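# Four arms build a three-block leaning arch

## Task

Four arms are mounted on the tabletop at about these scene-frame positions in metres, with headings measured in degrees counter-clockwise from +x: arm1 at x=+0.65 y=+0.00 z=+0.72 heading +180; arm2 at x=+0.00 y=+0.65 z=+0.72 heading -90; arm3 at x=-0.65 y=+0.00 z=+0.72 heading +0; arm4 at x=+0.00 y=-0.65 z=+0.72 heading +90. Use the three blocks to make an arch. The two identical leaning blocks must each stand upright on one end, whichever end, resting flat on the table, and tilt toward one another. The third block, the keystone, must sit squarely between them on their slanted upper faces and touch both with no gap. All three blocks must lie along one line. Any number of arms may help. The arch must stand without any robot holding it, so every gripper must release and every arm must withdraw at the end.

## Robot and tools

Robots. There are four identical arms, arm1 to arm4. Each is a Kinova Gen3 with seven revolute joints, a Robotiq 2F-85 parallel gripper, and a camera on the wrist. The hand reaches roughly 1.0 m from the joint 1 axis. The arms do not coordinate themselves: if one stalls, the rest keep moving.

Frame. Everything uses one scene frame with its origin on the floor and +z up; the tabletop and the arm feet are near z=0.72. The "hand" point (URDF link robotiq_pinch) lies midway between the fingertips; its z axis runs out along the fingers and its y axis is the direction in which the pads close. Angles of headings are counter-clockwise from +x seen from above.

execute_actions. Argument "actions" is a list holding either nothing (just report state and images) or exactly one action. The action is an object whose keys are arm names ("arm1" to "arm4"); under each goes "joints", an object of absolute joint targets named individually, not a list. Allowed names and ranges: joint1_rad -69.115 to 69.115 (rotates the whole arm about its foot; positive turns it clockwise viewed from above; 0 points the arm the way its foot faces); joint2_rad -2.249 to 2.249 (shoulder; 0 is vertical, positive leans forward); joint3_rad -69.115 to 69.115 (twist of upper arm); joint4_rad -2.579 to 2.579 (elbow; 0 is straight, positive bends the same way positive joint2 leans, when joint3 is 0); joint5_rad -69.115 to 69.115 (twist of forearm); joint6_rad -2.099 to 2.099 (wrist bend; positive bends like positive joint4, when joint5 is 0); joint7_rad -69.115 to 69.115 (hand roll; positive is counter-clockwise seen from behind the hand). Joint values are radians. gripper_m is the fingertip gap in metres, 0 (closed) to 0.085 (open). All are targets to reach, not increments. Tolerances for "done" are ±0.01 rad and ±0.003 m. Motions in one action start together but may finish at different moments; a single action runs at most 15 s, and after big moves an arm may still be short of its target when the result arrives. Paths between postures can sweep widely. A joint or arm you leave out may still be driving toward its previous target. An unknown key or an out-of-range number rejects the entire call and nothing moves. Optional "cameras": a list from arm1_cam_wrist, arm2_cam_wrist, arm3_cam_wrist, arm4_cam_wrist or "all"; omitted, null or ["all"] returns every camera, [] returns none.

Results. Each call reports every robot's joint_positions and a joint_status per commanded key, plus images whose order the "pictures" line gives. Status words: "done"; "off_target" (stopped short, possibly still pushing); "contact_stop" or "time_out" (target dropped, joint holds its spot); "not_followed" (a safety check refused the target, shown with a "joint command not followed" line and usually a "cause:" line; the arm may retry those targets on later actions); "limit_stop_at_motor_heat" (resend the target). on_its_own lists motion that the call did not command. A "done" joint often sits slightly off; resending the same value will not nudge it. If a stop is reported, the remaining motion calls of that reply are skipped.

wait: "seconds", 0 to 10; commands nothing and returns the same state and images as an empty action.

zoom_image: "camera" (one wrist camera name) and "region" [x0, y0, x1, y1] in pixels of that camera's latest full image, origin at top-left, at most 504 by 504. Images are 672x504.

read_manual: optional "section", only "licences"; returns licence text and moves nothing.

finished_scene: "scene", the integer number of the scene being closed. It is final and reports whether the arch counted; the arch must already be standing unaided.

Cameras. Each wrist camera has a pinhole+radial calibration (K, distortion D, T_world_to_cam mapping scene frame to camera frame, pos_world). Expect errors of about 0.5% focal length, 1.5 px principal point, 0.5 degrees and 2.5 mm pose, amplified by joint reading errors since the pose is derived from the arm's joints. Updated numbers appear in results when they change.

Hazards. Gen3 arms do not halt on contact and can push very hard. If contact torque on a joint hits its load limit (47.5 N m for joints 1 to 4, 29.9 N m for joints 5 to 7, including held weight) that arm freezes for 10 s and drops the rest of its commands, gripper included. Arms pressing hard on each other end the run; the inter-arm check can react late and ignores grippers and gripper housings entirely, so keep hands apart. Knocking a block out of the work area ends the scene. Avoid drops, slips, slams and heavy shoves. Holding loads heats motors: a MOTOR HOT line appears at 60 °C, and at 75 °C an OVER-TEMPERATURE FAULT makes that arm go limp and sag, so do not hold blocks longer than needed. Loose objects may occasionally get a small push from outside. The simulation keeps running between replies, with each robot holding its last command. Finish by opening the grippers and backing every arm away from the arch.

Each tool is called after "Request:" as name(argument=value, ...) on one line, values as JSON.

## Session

Request:
execute_actions(actions=[])

Scene clock: 0.00 s.
Motor temperatures (°C, as the motors report them): arm1=[31 32 31 30 33 35 43] | arm2=[33 31 28 28 32 38 38] | arm3=[30 27 28 32 37 37 37] | arm4=[27 32 26 30 35 36 45]
arm1.joint_positions: joint1_rad=-0.009 joint2_rad=-0.397 joint3_rad=-0.074 joint4_rad=+1.511 joint5_rad=-0.032 joint6_rad=+2.025 joint7_rad=+1.481 gripper_m=+0.085
arm1.joint_status: not commanded
arm1.hand: x=+0.5303 y=+0.0032 z=+1.3108 quat_wxyz=(-0.002, +1.000, -0.017, +0.001) (m; scene frame)
arm2.joint_positions: joint1_rad=-0.009 joint2_rad=-0.399 joint3_rad=-0.078 joint4_rad=+1.511 joint5_rad=-0.030 joint6_rad=+2.023 joint7_rad=+1.476 gripper_m=+0.085
arm2.joint_status: not commanded
arm2.hand: x=+0.0000 y=+0.5384 z=+1.3140 quat_wxyz=(-0.009, -0.693, -0.721, +0.004) (m; scene frame)
arm3.joint_positions: joint1_rad=-0.006 joint2_rad=-0.398 joint3_rad=-0.078 joint4_rad=+1.515 joint5_rad=-0.034 joint6_rad=+2.021 joint7_rad=+1.480 gripper_m=+0.085
arm3.joint_status: not commanded
arm3.hand: x=-0.5336 y=-0.0110 z=+1.2843 quat_wxyz=(-0.003, -0.021, -1.000, -0.007) (m; scene frame)
arm4.joint_positions: joint1_rad=-0.012 joint2_rad=-0.397 joint3_rad=-0.074 joint4_rad=+1.514 joint5_rad=-0.034 joint6_rad=+2.024 joint7_rad=+1.480 gripper_m=+0.085
arm4.joint_status: not commanded
arm4.hand: x=-0.0083 y=-0.5335 z=+1.2532 quat_wxyz=(-0.002, +0.720, -0.694, +0.002) (m; scene frame)
pictures: arm1_cam_wrist, arm2_cam_wrist, arm3_cam_wrist, arm4_cam_wrist
Images, in order (width x height): arm1_cam_wrist 672x504, arm2_cam_wrist 672x504, arm3_cam_wrist 672x504, arm4_cam_wrist 672x504.

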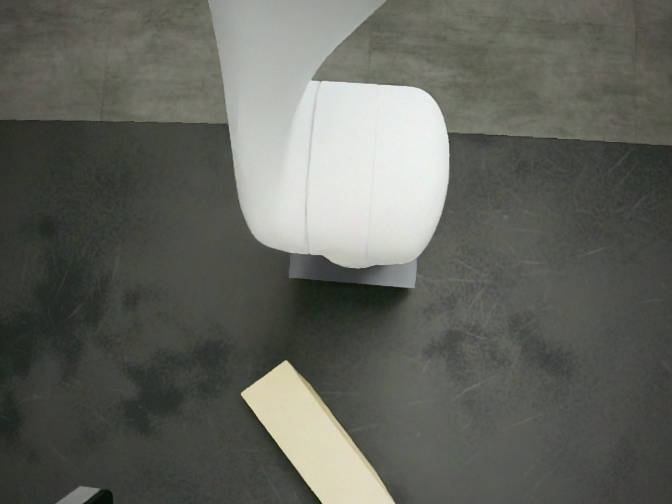

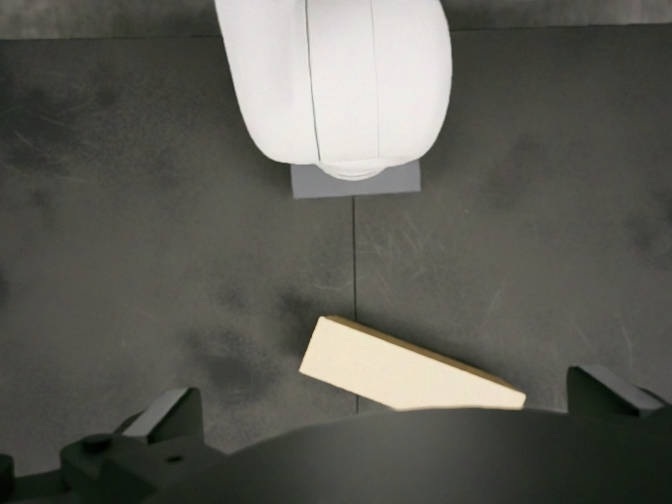

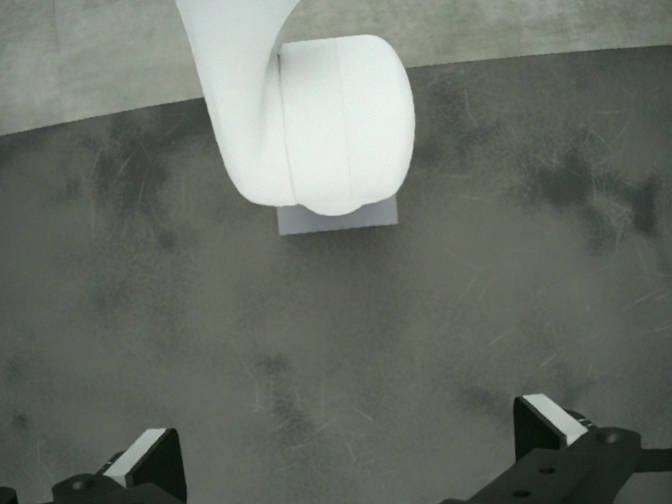

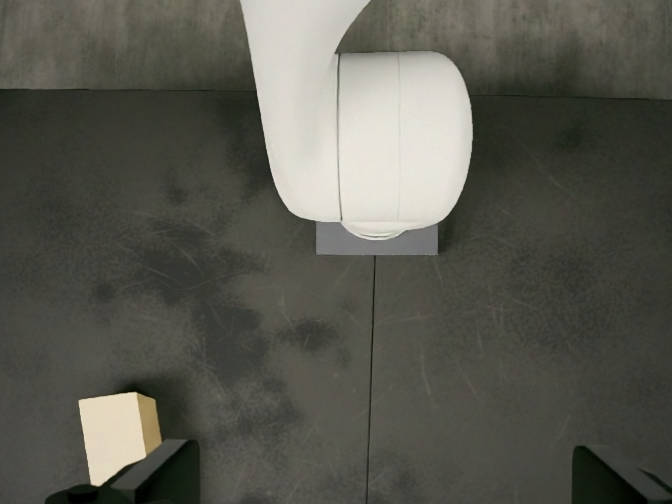

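Request:
execute_actions(actions=[{"arm1":{"joints":{"joint1_rad":0,"joint2_rad":0.1,"joint3_rad":0,"joint4_rad":1.2,"joint5_rad":0,"joint6_rad":1.84,"joint7_rad":1.571}},"arm2":{"joints":{"joint1_rad":-0.2,"joint2_rad":0.0,"joint3_rad":0,"joint4_rad":1.2,"joint5_rad":0,"joint6_rad":1.94,"joint7_rad":1.571}},"arm3":{"joints":{"joint1_rad":-0.08,"joint2_rad":-1.3,"joint3_rad":0,"joint4_rad":2.55,"joint5_rad":0,"joint6_rad":0.88,"joint7_rad":-1.571}},"arm4":{"joints":{"joint1_rad":0.7,"joint2_rad":0.25,"joint3_rad":0,"joint4_rad":1.1,"joint5_rad":0,"joint6_rad":1.79,"joint7_rad":1.571}}}])

Scene clock: 12.03 s.
Motor temperatures (°C, as the motors report them): arm1=[31 32 31 30 33 35 43] | arm2=[33 31 28 28 32 38 38] | arm3=[30 27 28 32 37 37 37] | arm4=[27 32 26 30 35 36 45]
arm1.joint_positions: joint1_rad=+0.000 joint2_rad=+0.100 joint3_rad=+0.000 joint4_rad=+1.200 joint5_rad=+0.000 joint6_rad=+1.840 joint7_rad=+1.571 gripper_m=+0.085
arm1.joint_status: all done
arm1.hand: x=+0.3058 y=+0.0359 z=+1.2859 quat_wxyz=(-0.002, +1.000, -0.018, +0.001) (m; scene frame)
arm2.joint_positions: joint1_rad=-0.200 joint2_rad=+0.000 joint3_rad=+0.000 joint4_rad=+1.200 joint5_rad=+0.000 joint6_rad=+1.940 joint7_rad=+1.571 gripper_m=+0.085
arm2.joint_status: all done
arm2.hand: x=+0.0412 y=+0.3676 z=+1.3244 quat_wxyz=(-0.008, -0.617, -0.787, +0.003) (m; scene frame)
arm3.joint_positions: joint1_rad=-0.080 joint2_rad=-1.300 joint3_rad=+0.000 joint4_rad=+2.550 joint5_rad=+0.000 joint6_rad=+0.880 joint7_rad=-1.571 gripper_m=+0.085
arm3.joint_status: all done
arm3.hand: x=-0.4956 y=-0.0234 z=+1.1164 quat_wxyz=(+0.014, -0.874, -0.013, -0.486) (m; scene frame)
arm4.joint_positions: joint1_rad=+0.700 joint2_rad=+0.250 joint3_rad=+0.000 joint4_rad=+1.100 joint5_rad=+0.000 joint6_rad=+1.790 joint7_rad=+1.571 gripper_m=+0.085
arm4.joint_status: all done
arm4.hand: x=+0.2709 y=-0.3457 z=+1.2065 quat_wxyz=(-0.005, +0.436, -0.900, +0.000) (m; scene frame)
pictures: arm1_cam_wrist, arm2_cam_wrist, arm3_cam_wrist, arm4_cam_wrist
camera_calibration (this result's frames):
arm1_cam_wrist: T_world_to_cam=[[0.00158712, -0.999761, -0.0217999, 0.051783], [-0.997696, -0.000104639, -0.0678374, 0.46081], [0.067819, 0.0218574, -0.997458, 1.40033], [0, 0, 0, 1]] pos_world=[0.364697, 0.0212112, 1.42916]
arm2_cam_wrist: T_world_to_cam=[[0.985799, 0.164978, -0.0313555, -0.0462331], [0.167301, -0.980989, 0.0983438, 0.25621], [-0.0145349, -0.102193, -0.994658, 1.50786], [0, 0, 0, 1]] pos_world=[0.0246289, 0.413059, 1.47316]
arm3_cam_wrist: T_world_to_cam=[[0.00968039, -0.994974, -0.0996684, 0.0955343], [-0.548876, 0.0780283, -0.832254, 0.70865], [0.835848, 0.0627622, -0.545362, 1.17553], [0, 0, 0, 1]] pos_world=[-0.594526, -0.0340192, 1.24039]
arm4_cam_wrist: T_world_to_cam=[[-0.798574, 0.596461, -0.0807041, 0.531825], [0.597959, 0.801498, 0.00679192, 0.160396], [0.0687353, -0.0428339, -0.996715, 1.31474], [0, 0, 0, 1]] pos_world=[0.238423, -0.389454, 1.35226]
Images, in order (width x height): arm1_cam_wrist 672x504, arm2_cam_wrist 672x504, arm3_cam_wrist 672x504, arm4_cam_wrist 672x504.

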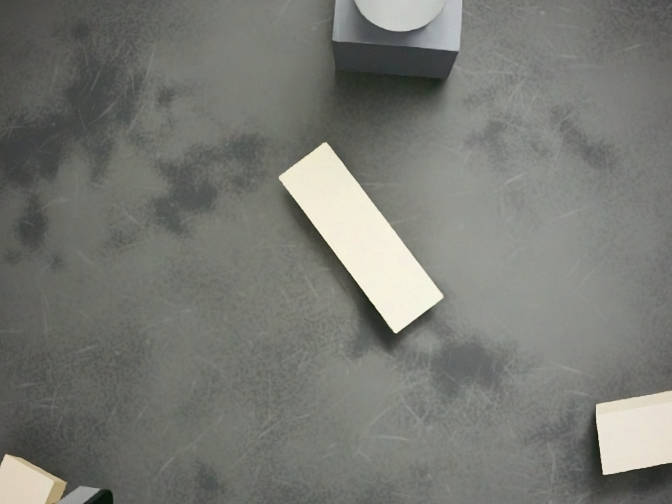

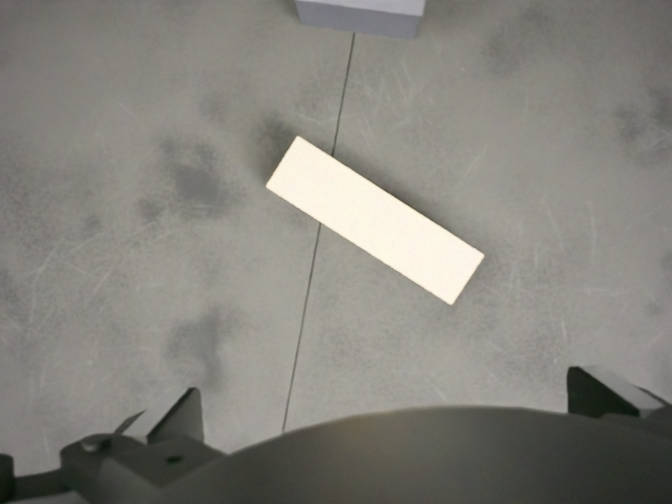

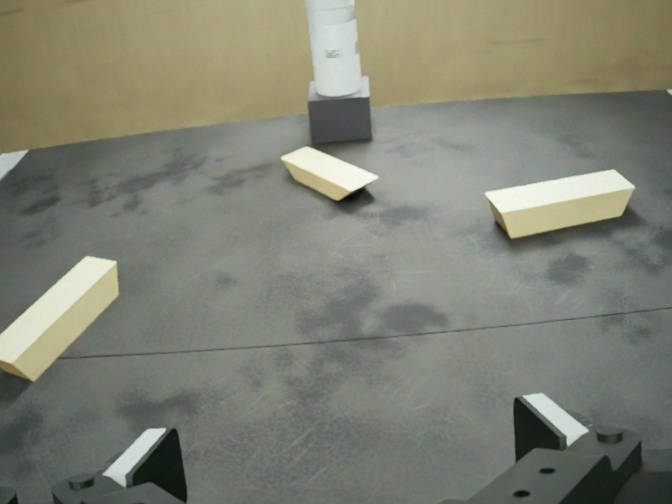

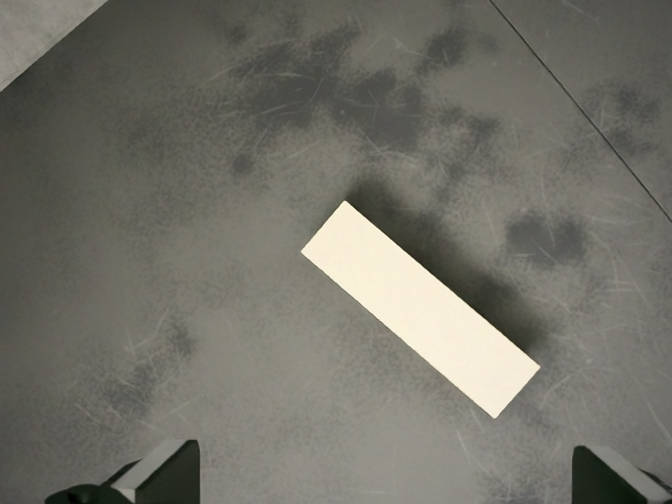

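Request:
execute_actions(actions=[{"arm1":{"joints":{"joint1_rad":-0.016,"joint2_rad":0.6694,"joint4_rad":2.539,"joint6_rad":-0.0668,"joint7_rad":-0.852}},"arm2":{"joints":{"joint1_rad":-0.327,"joint2_rad":0.6876,"joint4_rad":2.396,"joint6_rad":0.058,"joint7_rad":-0.732}},"arm4":{"joints":{"joint1_rad":0.584,"joint2_rad":0.6387,"joint4_rad":1.9376,"joint6_rad":0.5653,"joint7_rad":-0.868}}}])

Scene clock: 36.10 s.
Motor temperatures (°C, as the motors report them): arm1=[31 31 31 30 33 35 43] | arm2=[33 31 28 28 32 38 38] | arm3=[30 27 28 32 37 37 37] | arm4=[27 32 26 31 35 36 45]
arm1.joint_positions: joint1_rad=-0.016 joint2_rad=+0.669 joint3_rad=+0.000 joint4_rad=+2.539 joint5_rad=+0.000 joint6_rad=-0.067 joint7_rad=-0.852 gripper_m=+0.085
arm1.joint_status: all done
arm1.hand: x=+0.4125 y=+0.0297 z=+0.7998 quat_wxyz=(-0.002, +0.342, -0.940, -0.001) (m; scene frame)
arm2.joint_positions: joint1_rad=-0.327 joint2_rad=+0.688 joint3_rad=+0.000 joint4_rad=+2.396 joint5_rad=+0.000 joint6_rad=+0.058 joint7_rad=-0.732 gripper_m=+0.085
arm2.joint_status: all done
arm2.hand: x=+0.0797 y=+0.3767 z=+0.8012 quat_wxyz=(-0.005, -0.983, +0.181, -0.006) (m; scene frame)
arm3.joint_positions: joint1_rad=-0.080 joint2_rad=-1.300 joint3_rad=+0.000 joint4_rad=+2.550 joint5_rad=+0.000 joint6_rad=+0.880 joint7_rad=-1.571 gripper_m=+0.085
arm3.joint_status: not commanded
arm3.hand: x=-0.4956 y=-0.0234 z=+1.1164 quat_wxyz=(+0.014, -0.874, -0.013, -0.486) (m; scene frame)
arm4.joint_positions: joint1_rad=+0.584 joint2_rad=+0.639 joint3_rad=+0.000 joint4_rad=+1.938 joint5_rad=+0.000 joint6_rad=+0.565 joint7_rad=-0.868 gripper_m=+0.085
arm4.joint_status: all done
arm4.hand: x=+0.2408 y=-0.3083 z=+0.8022 quat_wxyz=(-0.002, -0.652, -0.758, -0.003) (m; scene frame)
pictures: arm1_cam_wrist, arm2_cam_wrist, arm3_cam_wrist, arm4_cam_wrist
camera_calibration (this result's frames):
arm1_cam_wrist: T_world_to_cam=[[-0.67123, 0.741006, -0.0189939, 0.258401], [0.740551, 0.669266, -0.060549, -0.20846], [-0.0321551, -0.0547083, -0.997984, 0.95238], [0, 0, 0, 1]] pos_world=[0.358445, 0.000142015, 0.942746]
arm2_cam_wrist: T_world_to_cam=[[-0.424235, -0.905013, -0.0312314, 0.413228], [-0.904229, 0.4215, 0.068617, -0.109002], [-0.0489353, 0.0573501, -0.997154, 0.933628], [0, 0, 0, 1]] pos_world=[0.12243, 0.366378, 0.951356]
arm3_cam_wrist: T_world_to_cam=[[0.0097283, -0.994973, -0.0996748, 0.0955722], [-0.54866, 0.0780237, -0.832397, 0.708942], [0.835989, 0.0627854, -0.545143, 1.17538], [0, 0, 0, 1]] pos_world=[-0.59457, -0.0340195, 1.2404]
arm4_cam_wrist: T_world_to_cam=[[0.981983, 0.176436, -0.0676798, -0.115926], [0.176684, -0.984265, -0.00235676, -0.290638], [-0.0670307, -0.00964363, -0.997704, 0.959144], [0, 0, 0, 1]] pos_world=[0.22948, -0.256361, 0.948411]
Images, in order (width x height): arm1_cam_wrist 672x504, arm2_cam_wrist 672x504, arm3_cam_wrist 672x504, arm4_cam_wrist 672x504.

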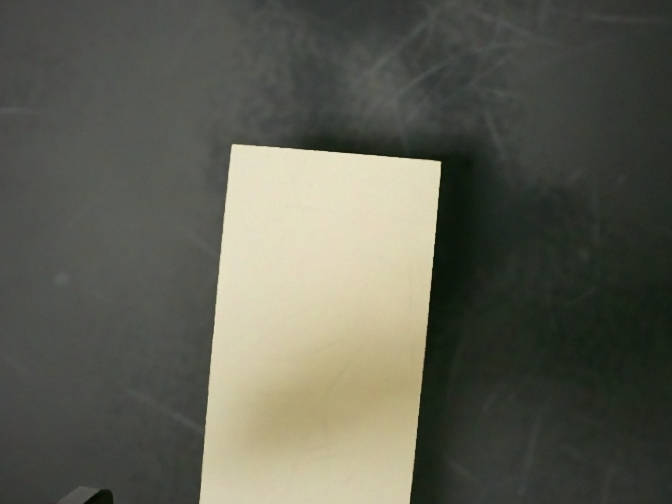

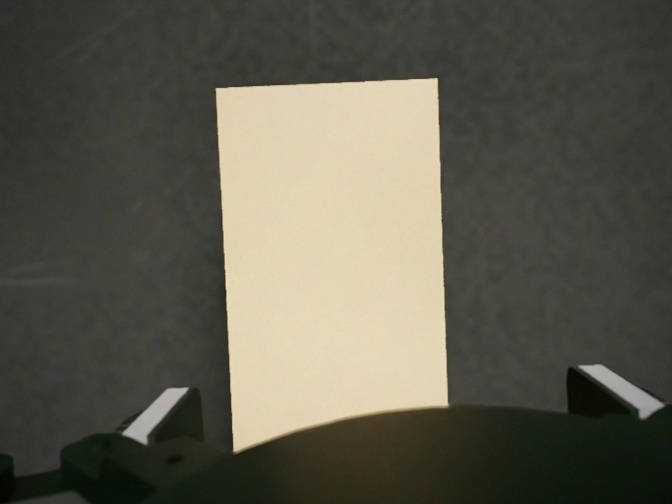

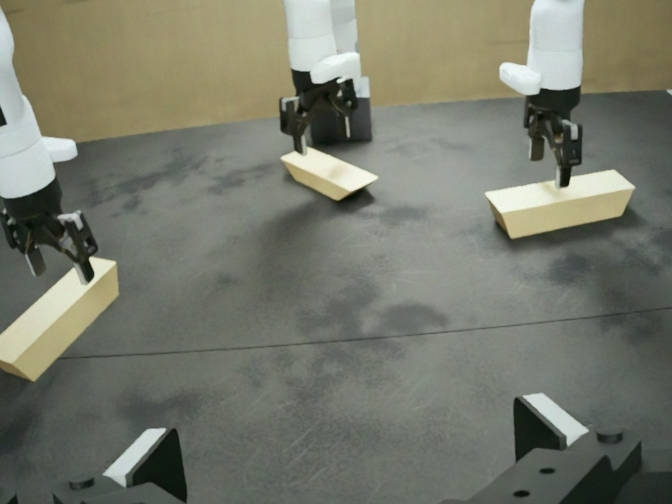

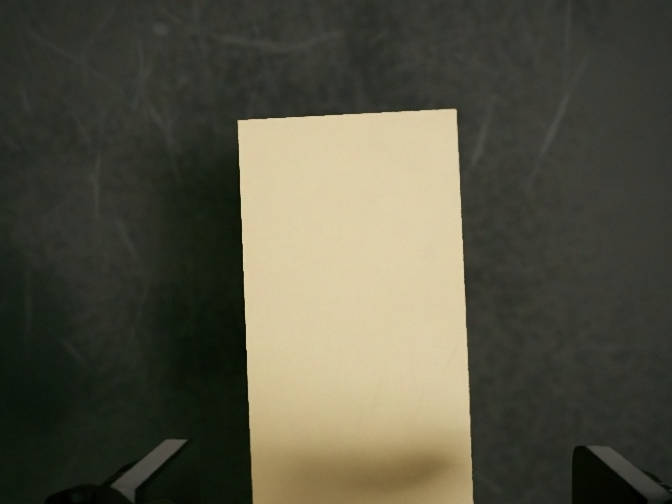

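Request:
execute_actions(actions=[{"arm1":{"joints":{"joint1_rad":-0.026,"joint2_rad":0.894,"joint4_rad":2.538,"joint6_rad":-0.2904,"joint7_rad":-0.862}},"arm2":{"joints":{"joint1_rad":-0.3165,"joint2_rad":0.8529,"joint4_rad":2.4453,"joint6_rad":-0.1566,"joint7_rad":-0.7215}},"arm4":{"joints":{"joint1_rad":0.575,"joint2_rad":0.7476,"joint4_rad":1.9678,"joint6_rad":0.4262,"joint7_rad":-0.877}}}])

Scene clock: 62.67 s.
Motor temperatures (°C, as the motors report them): arm1=[31 31 31 30 33 35 43] | arm2=[33 31 28 28 32 38 38] | arm3=[30 27 28 32 37 37 37] | arm4=[27 32 26 31 35 36 45]
arm1.joint_positions: joint1_rad=-0.026 joint2_rad=+0.894 joint3_rad=+0.000 joint4_rad=+2.538 joint5_rad=+0.000 joint6_rad=-0.290 joint7_rad=-0.862 gripper_m=+0.085
arm1.joint_status: all done
arm1.hand: x=+0.4144 y=+0.0275 z=+0.7459 quat_wxyz=(-0.002, +0.342, -0.940, -0.001) (m; scene frame)
arm2.joint_positions: joint1_rad=-0.317 joint2_rad=+0.853 joint3_rad=+0.000 joint4_rad=+2.445 joint5_rad=+0.000 joint6_rad=-0.157 joint7_rad=-0.721 gripper_m=+0.085
arm2.joint_status: all done
arm2.hand: x=+0.0711 y=+0.3916 z=+0.7559 quat_wxyz=(-0.005, -0.983, +0.181, -0.006) (m; scene frame)
arm3.joint_positions: joint1_rad=-0.080 joint2_rad=-1.300 joint3_rad=+0.000 joint4_rad=+2.550 joint5_rad=+0.000 joint6_rad=+0.880 joint7_rad=-1.571 gripper_m=+0.085
arm3.joint_status: not commanded
arm3.hand: x=-0.4956 y=-0.0234 z=+1.1164 quat_wxyz=(+0.014, -0.874, -0.013, -0.486) (m; scene frame)
arm4.joint_positions: joint1_rad=+0.575 joint2_rad=+0.748 joint3_rad=+0.000 joint4_rad=+1.968 joint5_rad=+0.000 joint6_rad=+0.426 joint7_rad=-0.877 gripper_m=+0.085
arm4.joint_status: all done
arm4.hand: x=+0.2365 y=-0.3088 z=+0.7521 quat_wxyz=(-0.002, -0.652, -0.758, -0.003) (m; scene frame)
pictures: arm1_cam_wrist, arm2_cam_wrist, arm3_cam_wrist, arm4_cam_wrist
camera_calibration (this result's frames):
arm1_cam_wrist: T_world_to_cam=[[-0.671228, 0.741011, -0.0188588, 0.260254], [0.740544, 0.669261, -0.0606975, -0.211551], [-0.032356, -0.0547077, -0.997978, 0.898583], [0, 0, 0, 1]] pos_world=[0.360428, -0.00210837, 0.888834]
arm2_cam_wrist: T_world_to_cam=[[-0.424219, -0.905022, -0.0312005, 0.42163], [-0.904237, 0.421487, 0.068587, -0.119858], [-0.0489221, 0.0573085, -0.997157, 0.887182], [0, 0, 0, 1]] pos_world=[0.113886, 0.38126, 0.906036]
arm3_cam_wrist: T_world_to_cam=[[0.00972839, -0.994973, -0.0996748, 0.0955724], [-0.54866, 0.0780237, -0.832397, 0.708942], [0.835989, 0.0627855, -0.545143, 1.17538], [0, 0, 0, 1]] pos_world=[-0.59457, -0.0340195, 1.2404]
arm4_cam_wrist: T_world_to_cam=[[0.981982, 0.17644, -0.0676754, -0.114947], [0.176687, -0.984264, -0.00236148, -0.290436], [-0.0670271, -0.00963844, -0.997705, 0.908881], [0, 0, 0, 1]] pos_world=[0.225112, -0.256824, 0.89833]
Images, in order (width x height): arm1_cam_wrist 672x504, arm2_cam_wrist 672x504, arm3_cam_wrist 672x504, arm4_cam_wrist 672x504.

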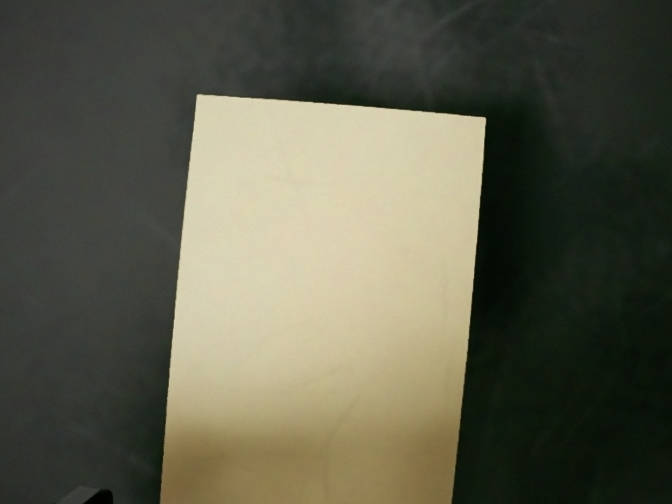

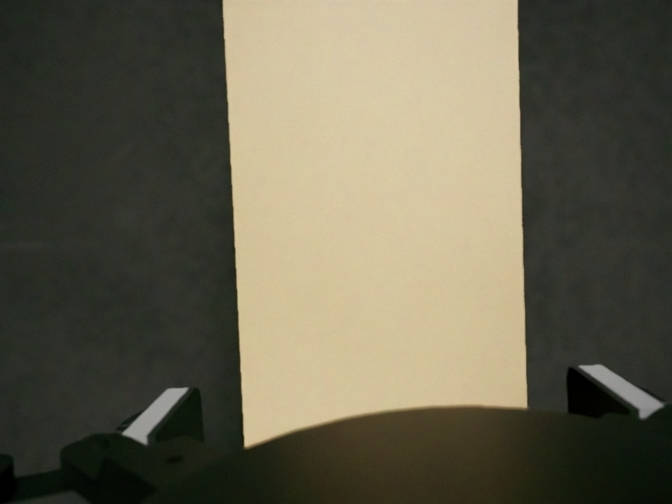

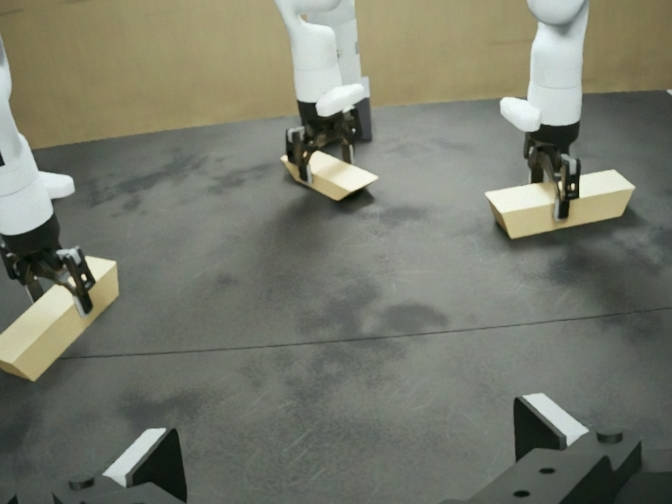

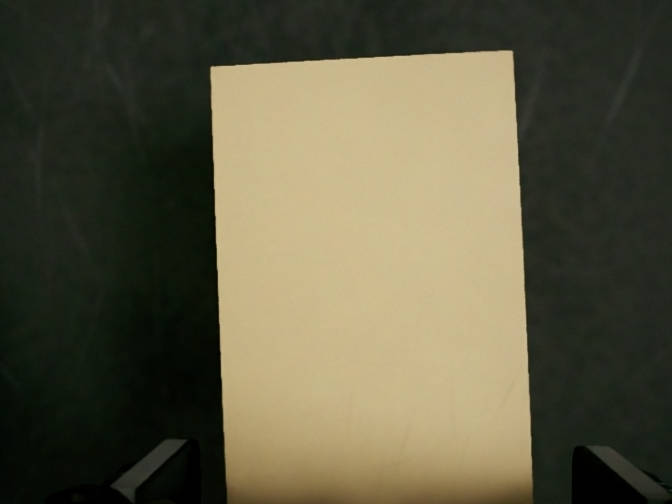

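Request:
execute_actions(actions=[{"arm1":{"joints":{"gripper_m":0.045}},"arm2":{"joints":{"gripper_m":0.045}},"arm4":{"joints":{"gripper_m":0.045}}}], cameras=[])

Request:
execute_actions(actions=[{"arm1":{"joints":{"joint2_rad":0.45,"joint4_rad":2.3,"joint6_rad":0.39}},"arm2":{"joints":{"joint2_rad":0.4,"joint4_rad":2.25,"joint6_rad":0.49}},"arm4":{"joints":{"joint2_rad":0.4,"joint4_rad":1.9,"joint6_rad":0.84}}}], cameras=[])

Request:
execute_actions(actions=[{"arm1":{"joints":{"joint1_rad":-0.072,"joint2_rad":0.283,"joint4_rad":1.7416,"joint6_rad":1.117,"joint7_rad":0.004}},"arm2":{"joints":{"joint1_rad":0.003,"joint2_rad":0.85,"joint4_rad":2.4432,"joint6_rad":-1.356,"joint7_rad":-1.55}},"arm4":{"joints":{"joint1_rad":-0.006,"joint2_rad":0.65,"joint4_rad":2.5275,"joint6_rad":-1.24,"joint7_rad":-1.61}}}], cameras=[])

Request:
execute_actions(actions=[{"arm1":{"joints":{"joint2_rad":0.9522,"joint4_rad":0.7807,"joint6_rad":1.4087}},"arm2":{"joints":{"joint2_rad":1.2363,"joint4_rad":2.4337,"joint6_rad":-1.733}},"arm4":{"joints":{"joint2_rad":1.0246,"joint4_rad":2.5038,"joint6_rad":-1.5914}}}])

Request:
zoom_image(camera="arm3_cam_wrist", region=[170, 90, 530, 380])

Scene clock: 83.83 s.
Motor temperatures (°C, as the motors report them): arm1=[31 31 31 30 33 35 43] | arm2=[33 31 28 28 32 38 38] | arm3=[30 27 28 32 37 37 37] | arm4=[27 33 26 31 35 36 45]
arm1.joint_positions: joint1_rad=-0.026 joint2_rad=+0.891 joint3_rad=+0.000 joint4_rad=+2.539 joint5_rad=+0.000 joint6_rad=-0.290 joint7_rad=-0.862 gripper_m=+0.057
arm1.joint_status: gripper_m off_target (ended at +0.057, target +0.045)
arm1.hand: x=+0.4144 y=+0.0275 z=+0.7466 quat_wxyz=(-0.002, +0.342, -0.940, -0.001) (m; scene frame)
arm2.joint_positions: joint1_rad=-0.316 joint2_rad=+0.850 joint3_rad=+0.000 joint4_rad=+2.447 joint5_rad=+0.000 joint6_rad=-0.156 joint7_rad=-0.722 gripper_m=+0.057
arm2.joint_status: gripper_m off_target (ended at +0.057, target +0.045)
arm2.hand: x=+0.0711 y=+0.3918 z=+0.7567 quat_wxyz=(-0.006, -0.983, +0.181, -0.006) (m; scene frame)
arm3.joint_positions: joint1_rad=-0.080 joint2_rad=-1.300 joint3_rad=+0.000 joint4_rad=+2.550 joint5_rad=+0.000 joint6_rad=+0.880 joint7_rad=-1.571 gripper_m=+0.085
arm3.joint_status: not commanded
arm3.hand: x=-0.4956 y=-0.0234 z=+1.1164 quat_wxyz=(+0.014, -0.874, -0.013, -0.486) (m; scene frame)
arm4.joint_positions: joint1_rad=+0.575 joint2_rad=+0.746 joint3_rad=+0.000 joint4_rad=+1.968 joint5_rad=+0.000 joint6_rad=+0.427 joint7_rad=-0.877 gripper_m=+0.058
arm4.joint_status: gripper_m off_target (ended at +0.058, target +0.045)
arm4.hand: x=+0.2365 y=-0.3086 z=+0.7529 quat_wxyz=(-0.002, -0.652, -0.758, -0.004) (m; scene frame)
pictures: none
No camera images: the call's "cameras" was empty. Leave "cameras" out to get every camera's image.

Scene clock: 85.50 s.
Motor temperatures (°C, as the motors report them): arm1=[31 31 31 30 33 35 43] | arm2=[33 31 28 28 32 38 38] | arm3=[30 27 28 32 37 37 37] | arm4=[27 33 26 31 35 36 45]
arm1.joint_positions: joint1_rad=-0.026 joint2_rad=+0.451 joint3_rad=+0.000 joint4_rad=+2.300 joint5_rad=+0.000 joint6_rad=+0.390 joint7_rad=-0.862 gripper_m=+0.057
arm1.joint_status: all done
arm1.hand: x=+0.3489 y=+0.0277 z=+0.8713 quat_wxyz=(-0.002, +0.342, -0.940, -0.001) (m; scene frame)
arm2.joint_positions: joint1_rad=-0.316 joint2_rad=+0.402 joint3_rad=+0.000 joint4_rad=+2.251 joint5_rad=+0.000 joint6_rad=+0.490 joint7_rad=-0.722 gripper_m=+0.057
arm2.joint_status: all done
arm2.hand: x=+0.0852 y=+0.3523 z=+0.9000 quat_wxyz=(-0.005, -0.983, +0.181, -0.006) (m; scene frame)
arm3.joint_positions: joint1_rad=-0.080 joint2_rad=-1.300 joint3_rad=+0.000 joint4_rad=+2.550 joint5_rad=+0.000 joint6_rad=+0.880 joint7_rad=-1.571 gripper_m=+0.085
arm3.joint_status: not commanded
arm3.hand: x=-0.4956 y=-0.0234 z=+1.1164 quat_wxyz=(+0.014, -0.874, -0.013, -0.486) (m; scene frame)
arm4.joint_positions: joint1_rad=+0.575 joint2_rad=+0.402 joint3_rad=+0.000 joint4_rad=+1.901 joint5_rad=+0.000 joint6_rad=+0.840 joint7_rad=-0.877 gripper_m=+0.058
arm4.joint_status: all done
arm4.hand: x=+0.2258 y=-0.3247 z=+0.9064 quat_wxyz=(-0.002, -0.652, -0.758, -0.002) (m; scene frame)
pictures: none
No camera images: the call's "cameras" was empty. Leave "cameras" out to get every camera's image.

Scene clock: 87.93 s.
Motor temperatures (°C, as the motors report them): arm1=[31 31 31 30 33 35 43] | arm2=[33 31 28 28 32 38 38] | arm3=[30 27 28 32 37 37 37] | arm4=[27 33 26 31 35 36 45]
arm1.joint_positions: joint1_rad=-0.072 joint2_rad=+0.284 joint3_rad=+0.000 joint4_rad=+1.742 joint5_rad=+0.000 joint6_rad=+1.117 joint7_rad=+0.004 gripper_m=+0.057
arm1.joint_status: all done
arm1.hand: x=+0.2507 y=+0.0098 z=+1.0485 quat_wxyz=(-0.003, +0.721, -0.693, +0.001) (m; scene frame)
arm2.joint_positions: joint1_rad=+0.003 joint2_rad=+0.853 joint3_rad=+0.000 joint4_rad=+2.445 joint5_rad=+0.000 joint6_rad=-1.353 joint7_rad=-1.550 gripper_m=+0.057
arm2.joint_status: all done
arm2.hand: x=-0.0048 y=+0.0954 z=+0.9566 quat_wxyz=(-0.396, -0.597, +0.566, -0.408) (m; scene frame)
arm3.joint_positions: joint1_rad=-0.080 joint2_rad=-1.300 joint3_rad=+0.000 joint4_rad=+2.550 joint5_rad=+0.000 joint6_rad=+0.880 joint7_rad=-1.571 gripper_m=+0.085
arm3.joint_status: not commanded
arm3.hand: x=-0.4956 y=-0.0234 z=+1.1164 quat_wxyz=(+0.014, -0.874, -0.013, -0.486) (m; scene frame)
arm4.joint_positions: joint1_rad=-0.006 joint2_rad=+0.653 joint3_rad=+0.000 joint4_rad=+2.529 joint5_rad=+0.000 joint6_rad=-1.237 joint7_rad=-1.610 gripper_m=+0.058
arm4.joint_status: all done
arm4.hand: x=+0.0035 y=-0.1193 z=+0.9458 quat_wxyz=(+0.412, -0.583, -0.585, -0.386) (m; scene frame)
pictures: none
No camera images: the call's "cameras" was empty. Leave "cameras" out to get every camera's image.

Scene clock: 90.20 s.
Motor temperatures (°C, as the motors report them): arm1=[31 31 31 30 33 35 43] | arm2=[33 31 28 28 32 38 38] | arm3=[30 27 28 32 37 37 37] | arm4=[27 33 26 31 35 36 45]
arm1.joint_positions: joint1_rad=-0.072 joint2_rad=+0.954 joint3_rad=+0.000 joint4_rad=+0.781 joint5_rad=+0.000 joint6_rad=+1.409 joint7_rad=+0.004 gripper_m=+0.057
arm1.joint_status: all done
arm1.hand: x=-0.0017 y=+0.0009 z=+0.9740 quat_wxyz=(-0.003, +0.721, -0.693, +0.001) (m; scene frame)
arm2.joint_positions: joint1_rad=+0.003 joint2_rad=+1.239 joint3_rad=+0.000 joint4_rad=+2.435 joint5_rad=+0.000 joint6_rad=-1.730 joint7_rad=-1.550 gripper_m=+0.057
arm2.joint_status: all done
arm2.hand: x=-0.0050 y=+0.1237 z=+0.8564 quat_wxyz=(-0.396, -0.597, +0.566, -0.409) (m; scene frame)
arm3.joint_positions: joint1_rad=-0.080 joint2_rad=-1.300 joint3_rad=+0.000 joint4_rad=+2.550 joint5_rad=+0.000 joint6_rad=+0.880 joint7_rad=-1.571 gripper_m=+0.085
arm3.joint_status: not commanded
arm3.hand: x=-0.4956 y=-0.0234 z=+1.1164 quat_wxyz=(+0.014, -0.874, -0.013, -0.486) (m; scene frame)
arm4.joint_positions: joint1_rad=-0.006 joint2_rad=+1.028 joint3_rad=+0.000 joint4_rad=+2.505 joint5_rad=+0.000 joint6_rad=-1.589 joint7_rad=-1.610 gripper_m=+0.058
arm4.joint_status: all done
arm4.hand: x=+0.0042 y=-0.1214 z=+0.8528 quat_wxyz=(+0.412, -0.583, -0.585, -0.386) (m; scene frame)
pictures: arm1_cam_wrist, arm2_cam_wrist, arm3_cam_wrist, arm4_cam_wrist
camera_calibration (this result's frames):
arm1_cam_wrist: T_world_to_cam=[[-0.996705, -0.0771932, -0.0249137, 0.0109925], [-0.0755038, 0.995165, -0.0628171, 0.128569], [0.0296423, -0.060729, -0.997714, 1.1111], [0, 0, 0, 1]] pos_world=[-0.0122719, -0.0596225, 1.11691]
arm2_cam_wrist: T_world_to_cam=[[-0.995752, -0.0554246, -0.0735222, 0.0783256], [0.0427019, 0.429454, -0.902079, 0.752363], [0.0815717, -0.901386, -0.425263, 0.628461], [0, 0, 0, 1]] pos_world=[-0.00539908, 0.247722, 0.95171]
arm3_cam_wrist: T_world_to_cam=[[0.00972847, -0.994973, -0.0996745, 0.0955721], [-0.54866, 0.0780234, -0.832397, 0.708942], [0.835989, 0.0627854, -0.545143, 1.17538], [0, 0, 0, 1]] pos_world=[-0.59457, -0.0340195, 1.2404]
arm4_cam_wrist: T_world_to_cam=[[0.994138, 0.103722, -0.0305265, 0.0463557], [0.00909045, -0.361521, -0.932319, 0.804685], [-0.107738, 0.926577, -0.360345, 0.56593], [0, 0, 0, 1]] pos_world=[0.007573, -0.238275, 0.955569]
Images, in order (width x height): arm1_cam_wrist 672x504, arm2_cam_wrist 672x504, arm3_cam_wrist 672x504, arm4_cam_wrist 672x504.

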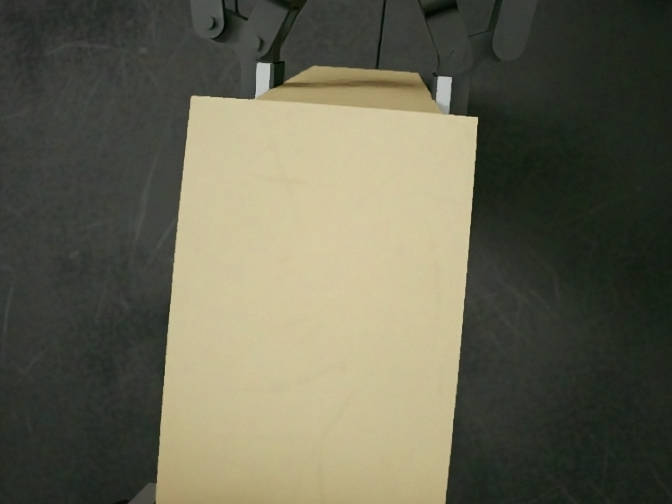

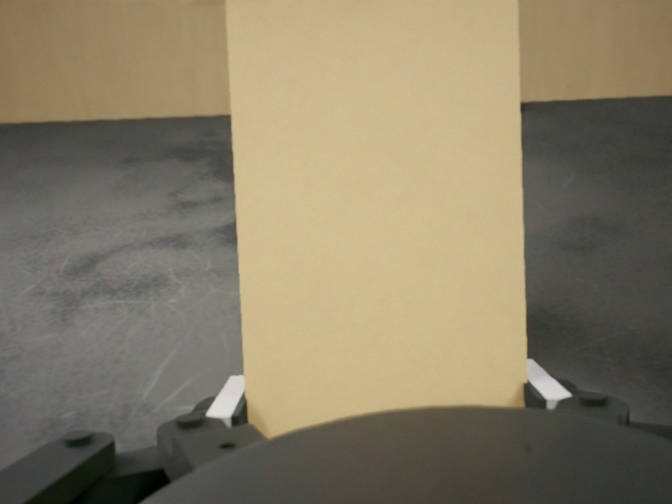

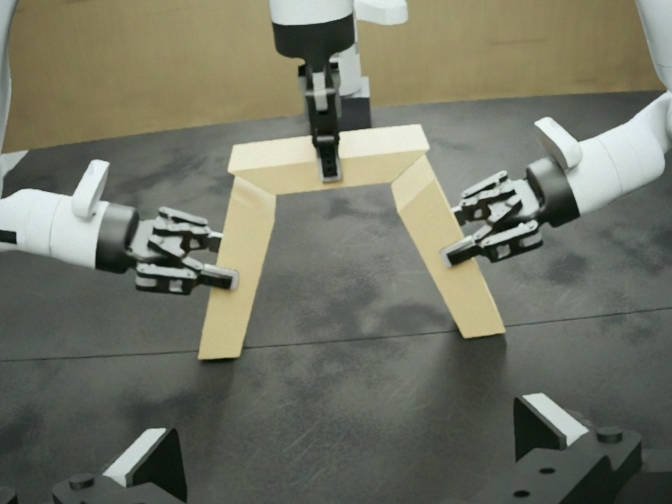

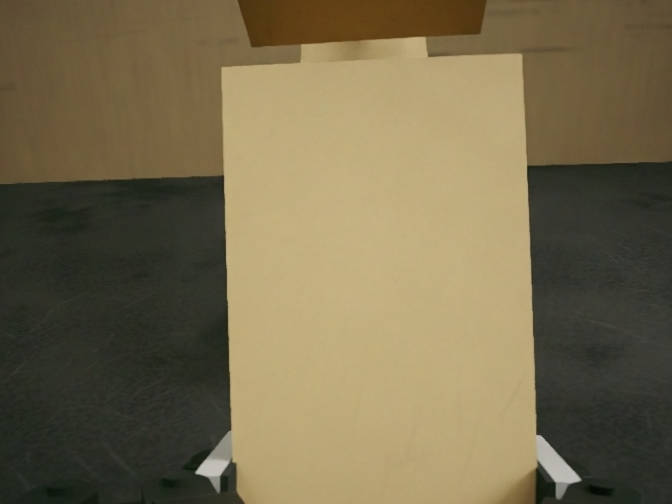

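Region (170, 90, 530, 380) of arm3_cam_wrist's 672x504 image, scaled by 1.400; it fills the top 406 rows of this view, and the rest is white.

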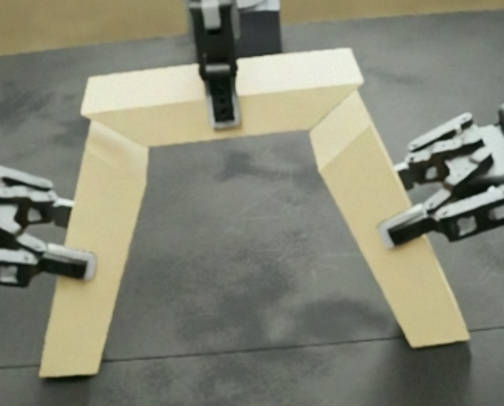

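Request:
zoom_image(camera="arm3_cam_wrist", region=[440, 290, 530, 350])

Request:
zoom_image(camera="arm3_cam_wrist", region=[180, 320, 270, 380])

Region (440, 290, 530, 350) of arm3_cam_wrist's 672x504 image, scaled by 5.600.

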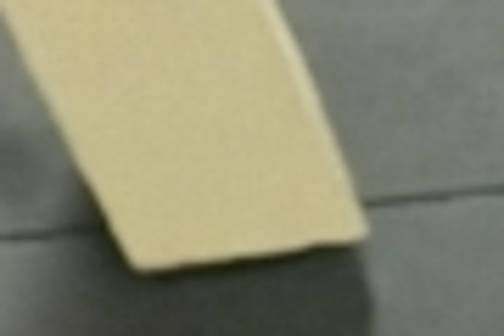

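Region (180, 320, 270, 380) of arm3_cam_wrist's 672x504 image, scaled by 5.600.

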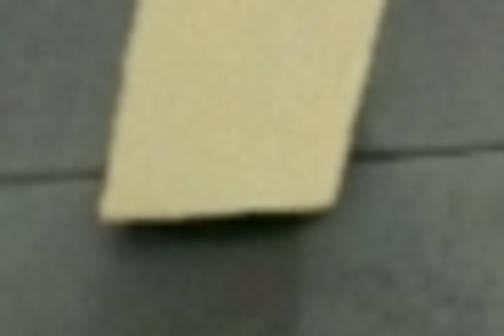

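Request:
execute_actions(actions=[{"arm1":{"joints":{"joint2_rad":0.9675,"joint4_rad":0.8388,"joint6_rad":1.3353}},"arm2":{"joints":{"joint2_rad":1.2756,"joint4_rad":2.417,"joint6_rad":-1.7556}},"arm4":{"joints":{"joint2_rad":1.0478,"joint4_rad":2.4993,"joint6_rad":-1.6101}}}], cameras=["arm3_cam_wrist","arm1_cam_wrist","arm4_cam_wrist"])

Request:
zoom_image(camera="arm3_cam_wrist", region=[210, 150, 310, 240])

Request:
zoom_image(camera="arm3_cam_wrist", region=[360, 140, 460, 230])

Scene clock: 112.43 s.
Motor temperatures (°C, as the motors report them): arm1=[31 32 31 30 33 35 43] | arm2=[33 32 28 28 32 38 38] | arm3=[30 27 28 32 37 37 37] | arm4=[27 33 26 31 35 36 45]
arm1.joint_positions: joint1_rad=-0.072 joint2_rad=+0.969 joint3_rad=+0.000 joint4_rad=+0.839 joint5_rad=+0.000 joint6_rad=+1.335 joint7_rad=+0.004 gripper_m=+0.057
arm1.joint_status: all done
arm1.hand: x=-0.0007 y=+0.0011 z=+0.9460 quat_wxyz=(-0.003, +0.721, -0.693, +0.001) (m; scene frame)
arm2.joint_positions: joint1_rad=+0.003 joint2_rad=+1.278 joint3_rad=+0.000 joint4_rad=+2.418 joint5_rad=+0.000 joint6_rad=-1.753 joint7_rad=-1.550 gripper_m=+0.057
arm2.joint_status: all done
arm2.hand: x=-0.0049 y=+0.1245 z=+0.8443 quat_wxyz=(-0.396, -0.596, +0.566, -0.409) (m; scene frame)
arm3.joint_positions: joint1_rad=-0.080 joint2_rad=-1.300 joint3_rad=+0.000 joint4_rad=+2.550 joint5_rad=+0.000 joint6_rad=+0.880 joint7_rad=-1.571 gripper_m=+0.085
arm3.joint_status: not commanded
arm3.hand: x=-0.4956 y=-0.0234 z=+1.1164 quat_wxyz=(+0.014, -0.874, -0.013, -0.486) (m; scene frame)
arm4.joint_positions: joint1_rad=-0.006 joint2_rad=+1.051 joint3_rad=+0.000 joint4_rad=+2.500 joint5_rad=+0.000 joint6_rad=-1.607 joint7_rad=-1.610 gripper_m=+0.058
arm4.joint_status: all done
arm4.hand: x=+0.0042 y=-0.1219 z=+0.8467 quat_wxyz=(+0.412, -0.583, -0.585, -0.386) (m; scene frame)
pictures: arm1_cam_wrist, arm3_cam_wrist, arm4_cam_wrist
camera_calibration (this result's frames):
arm1_cam_wrist: T_world_to_cam=[[-0.996702, -0.0771887, -0.0250409, 0.0114557], [-0.0754914, 0.995166, -0.0628218, 0.126774], [0.029769, -0.0607242, -0.997711, 1.08316], [0, 0, 0, 1]] pos_world=[-0.0112563, -0.0595023, 1.08893]
arm3_cam_wrist: T_world_to_cam=[[0.00972845, -0.994973, -0.0996742, 0.0955717], [-0.54866, 0.0780231, -0.832397, 0.708942], [0.835989, 0.0627852, -0.545143, 1.17538], [0, 0, 0, 1]] pos_world=[-0.59457, -0.0340195, 1.2404]
arm4_cam_wrist: T_world_to_cam=[[0.994138, 0.103722, -0.0305247, 0.0461486], [0.00908641, -0.361472, -0.932339, 0.798855], [-0.107738, 0.926596, -0.360295, 0.5641], [0, 0, 0, 1]] pos_world=[0.00763812, -0.238716, 0.949455]
Images, in order (width x height): arm1_cam_wrist 672x504, arm3_cam_wrist 672x504, arm4_cam_wrist 672x504.

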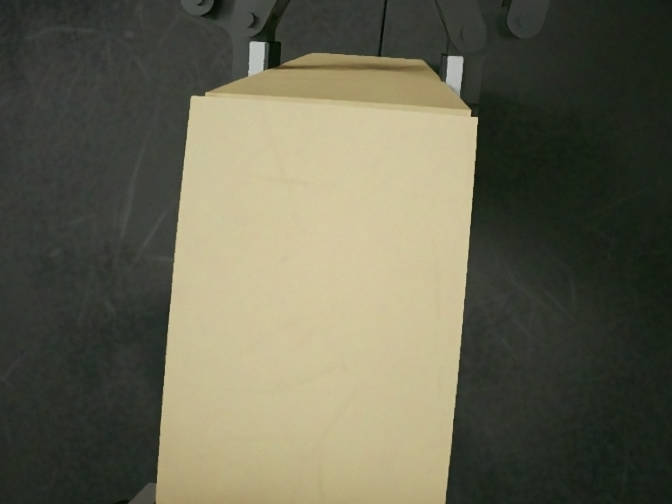

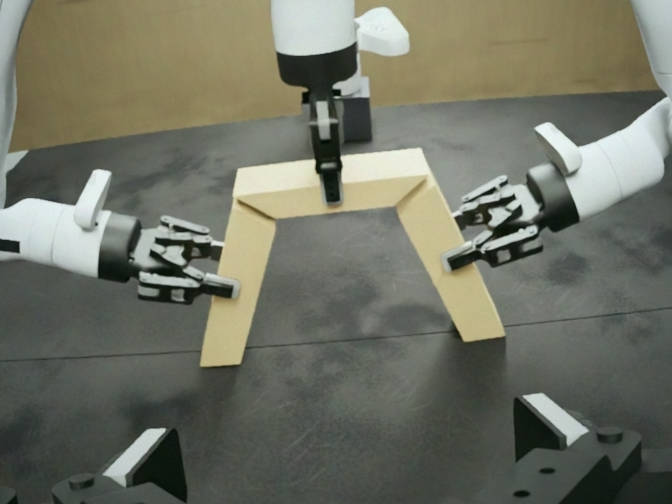

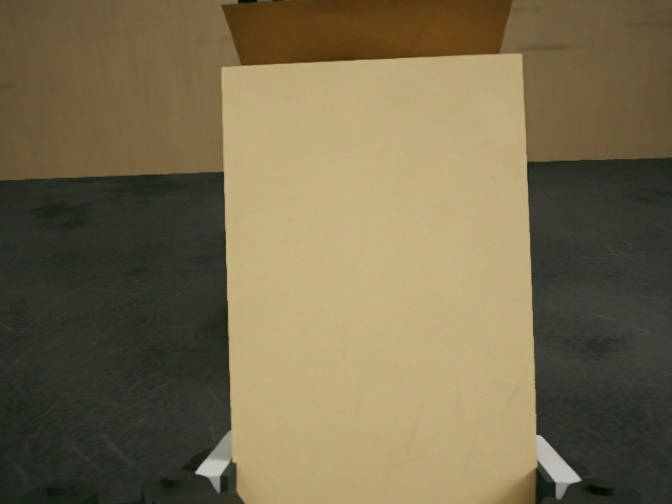

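Region (210, 150, 310, 240) of arm3_cam_wrist's 672x504 image, scaled by 5.040; it fills the top 454 rows of this view, and the rest is white.

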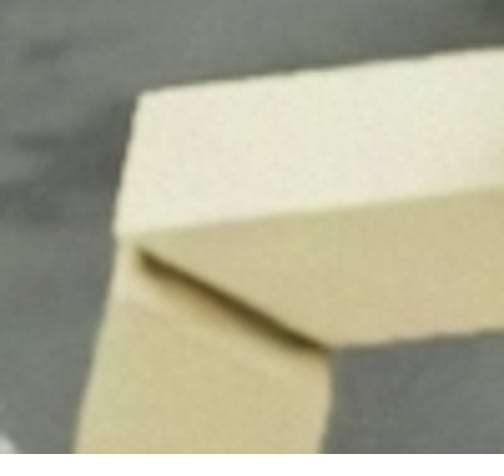

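Region (360, 140, 460, 230) of arm3_cam_wrist's 672x504 image, scaled by 5.040; it fills the top 454 rows of this view, and the rest is white.

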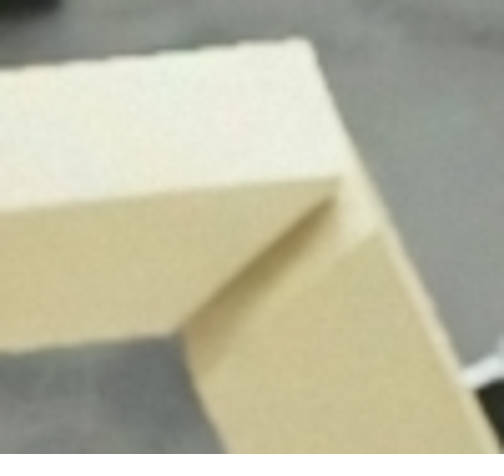

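Request:
execute_actions(actions=[{"arm1":{"joints":{"joint2_rad":0.9719,"joint4_rad":0.8554,"joint6_rad":1.3143}},"arm2":{"joints":{"joint2_rad":1.2828,"joint4_rad":2.4085,"joint6_rad":-1.7543}},"arm4":{"joints":{"joint2_rad":1.0503,"joint4_rad":2.4818,"joint6_rad":-1.5951}}}], cameras=["arm3_cam_wrist","arm1_cam_wrist"])

Request:
zoom_image(camera="arm3_cam_wrist", region=[210, 150, 310, 240])

Request:
zoom_image(camera="arm3_cam_wrist", region=[360, 140, 460, 230])

Scene clock: 123.00 s.
Motor temperatures (°C, as the motors report them): arm1=[31 32 31 30 33 35 43] | arm2=[33 32 28 28 32 38 38] | arm3=[30 27 28 32 37 37 37] | arm4=[27 33 26 31 35 36 45]
arm1.joint_positions: joint1_rad=-0.072 joint2_rad=+0.973 joint3_rad=+0.000 joint4_rad=+0.856 joint5_rad=+0.000 joint6_rad=+1.314 joint7_rad=+0.004 gripper_m=+0.057
arm1.joint_status: all done
arm1.hand: x=-0.0001 y=+0.0011 z=+0.9381 quat_wxyz=(-0.003, +0.721, -0.693, +0.001) (m; scene frame)
arm2.joint_positions: joint1_rad=+0.003 joint2_rad=+1.286 joint3_rad=+0.000 joint4_rad=+2.409 joint5_rad=+0.000 joint6_rad=-1.752 joint7_rad=-1.550 gripper_m=+0.057
arm2.joint_status: all done
arm2.hand: x=-0.0048 y=+0.1233 z=+0.8412 quat_wxyz=(-0.396, -0.596, +0.566, -0.409) (m; scene frame)
arm3.joint_positions: joint1_rad=-0.080 joint2_rad=-1.300 joint3_rad=+0.000 joint4_rad=+2.550 joint5_rad=+0.000 joint6_rad=+0.880 joint7_rad=-1.571 gripper_m=+0.085
arm3.joint_status: not commanded
arm3.hand: x=-0.4956 y=-0.0234 z=+1.1164 quat_wxyz=(+0.014, -0.874, -0.013, -0.486) (m; scene frame)
arm4.joint_positions: joint1_rad=-0.006 joint2_rad=+1.054 joint3_rad=+0.000 joint4_rad=+2.483 joint5_rad=+0.000 joint6_rad=-1.592 joint7_rad=-1.610 gripper_m=+0.058
arm4.joint_status: all done
arm4.hand: x=+0.0041 y=-0.1170 z=+0.8440 quat_wxyz=(+0.412, -0.583, -0.585, -0.386) (m; scene frame)
pictures: arm1_cam_wrist, arm3_cam_wrist
camera_calibration (this result's frames):
arm1_cam_wrist: T_world_to_cam=[[-0.996702, -0.0771893, -0.0250283, 0.0118528], [-0.0754928, 0.995165, -0.0628216, 0.126278], [0.0297565, -0.060725, -0.997711, 1.07525], [0, 0, 0, 1]] pos_world=[-0.0106488, -0.0594577, 1.08102]
arm3_cam_wrist: T_world_to_cam=[[0.00972836, -0.994973, -0.0996746, 0.0955721], [-0.54866, 0.0780236, -0.832397, 0.708942], [0.835989, 0.0627853, -0.545143, 1.17538], [0, 0, 0, 1]] pos_world=[-0.59457, -0.0340195, 1.2404]
Images, in order (width x height): arm1_cam_wrist 672x504, arm3_cam_wrist 672x504.

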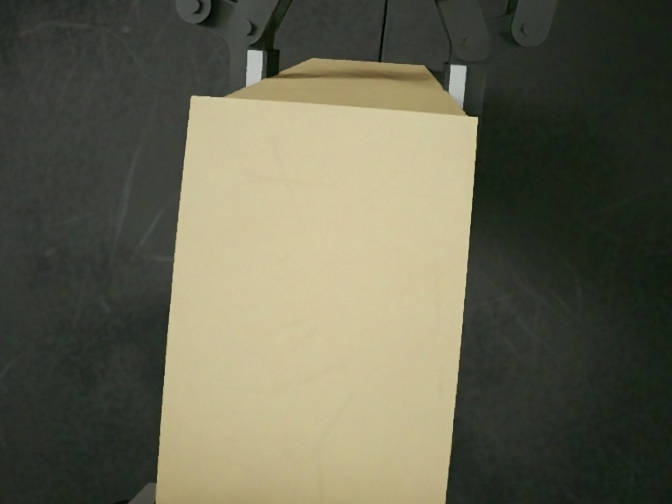

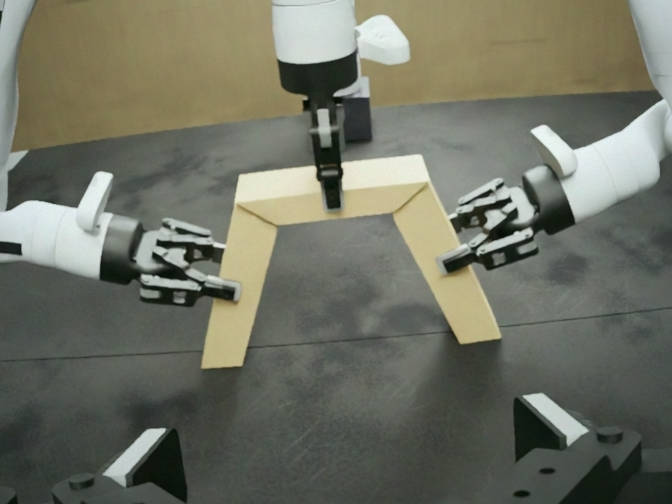

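Region (210, 150, 310, 240) of arm3_cam_wrist's 672x504 image, scaled by 5.040; it fills the top 454 rows of this view, and the rest is white.

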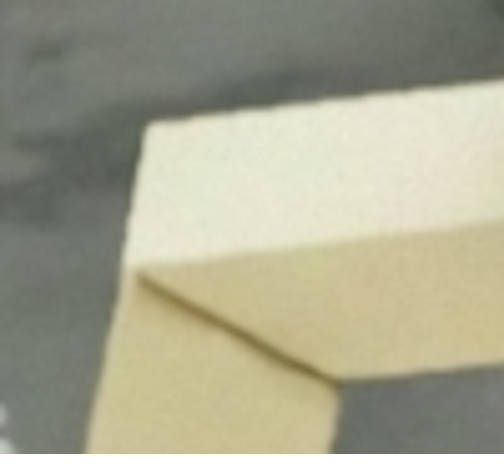

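Region (360, 140, 460, 230) of arm3_cam_wrist's 672x504 image, scaled by 5.040; it fills the top 454 rows of this view, and the rest is white.

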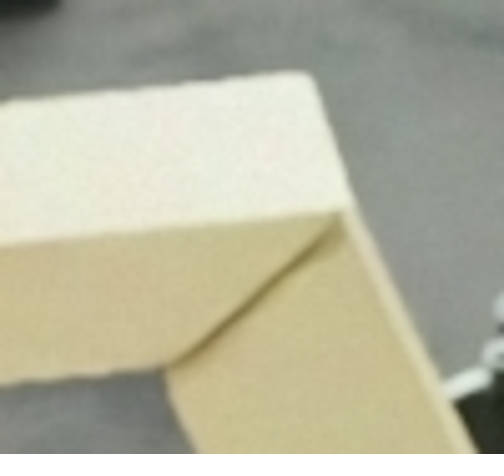

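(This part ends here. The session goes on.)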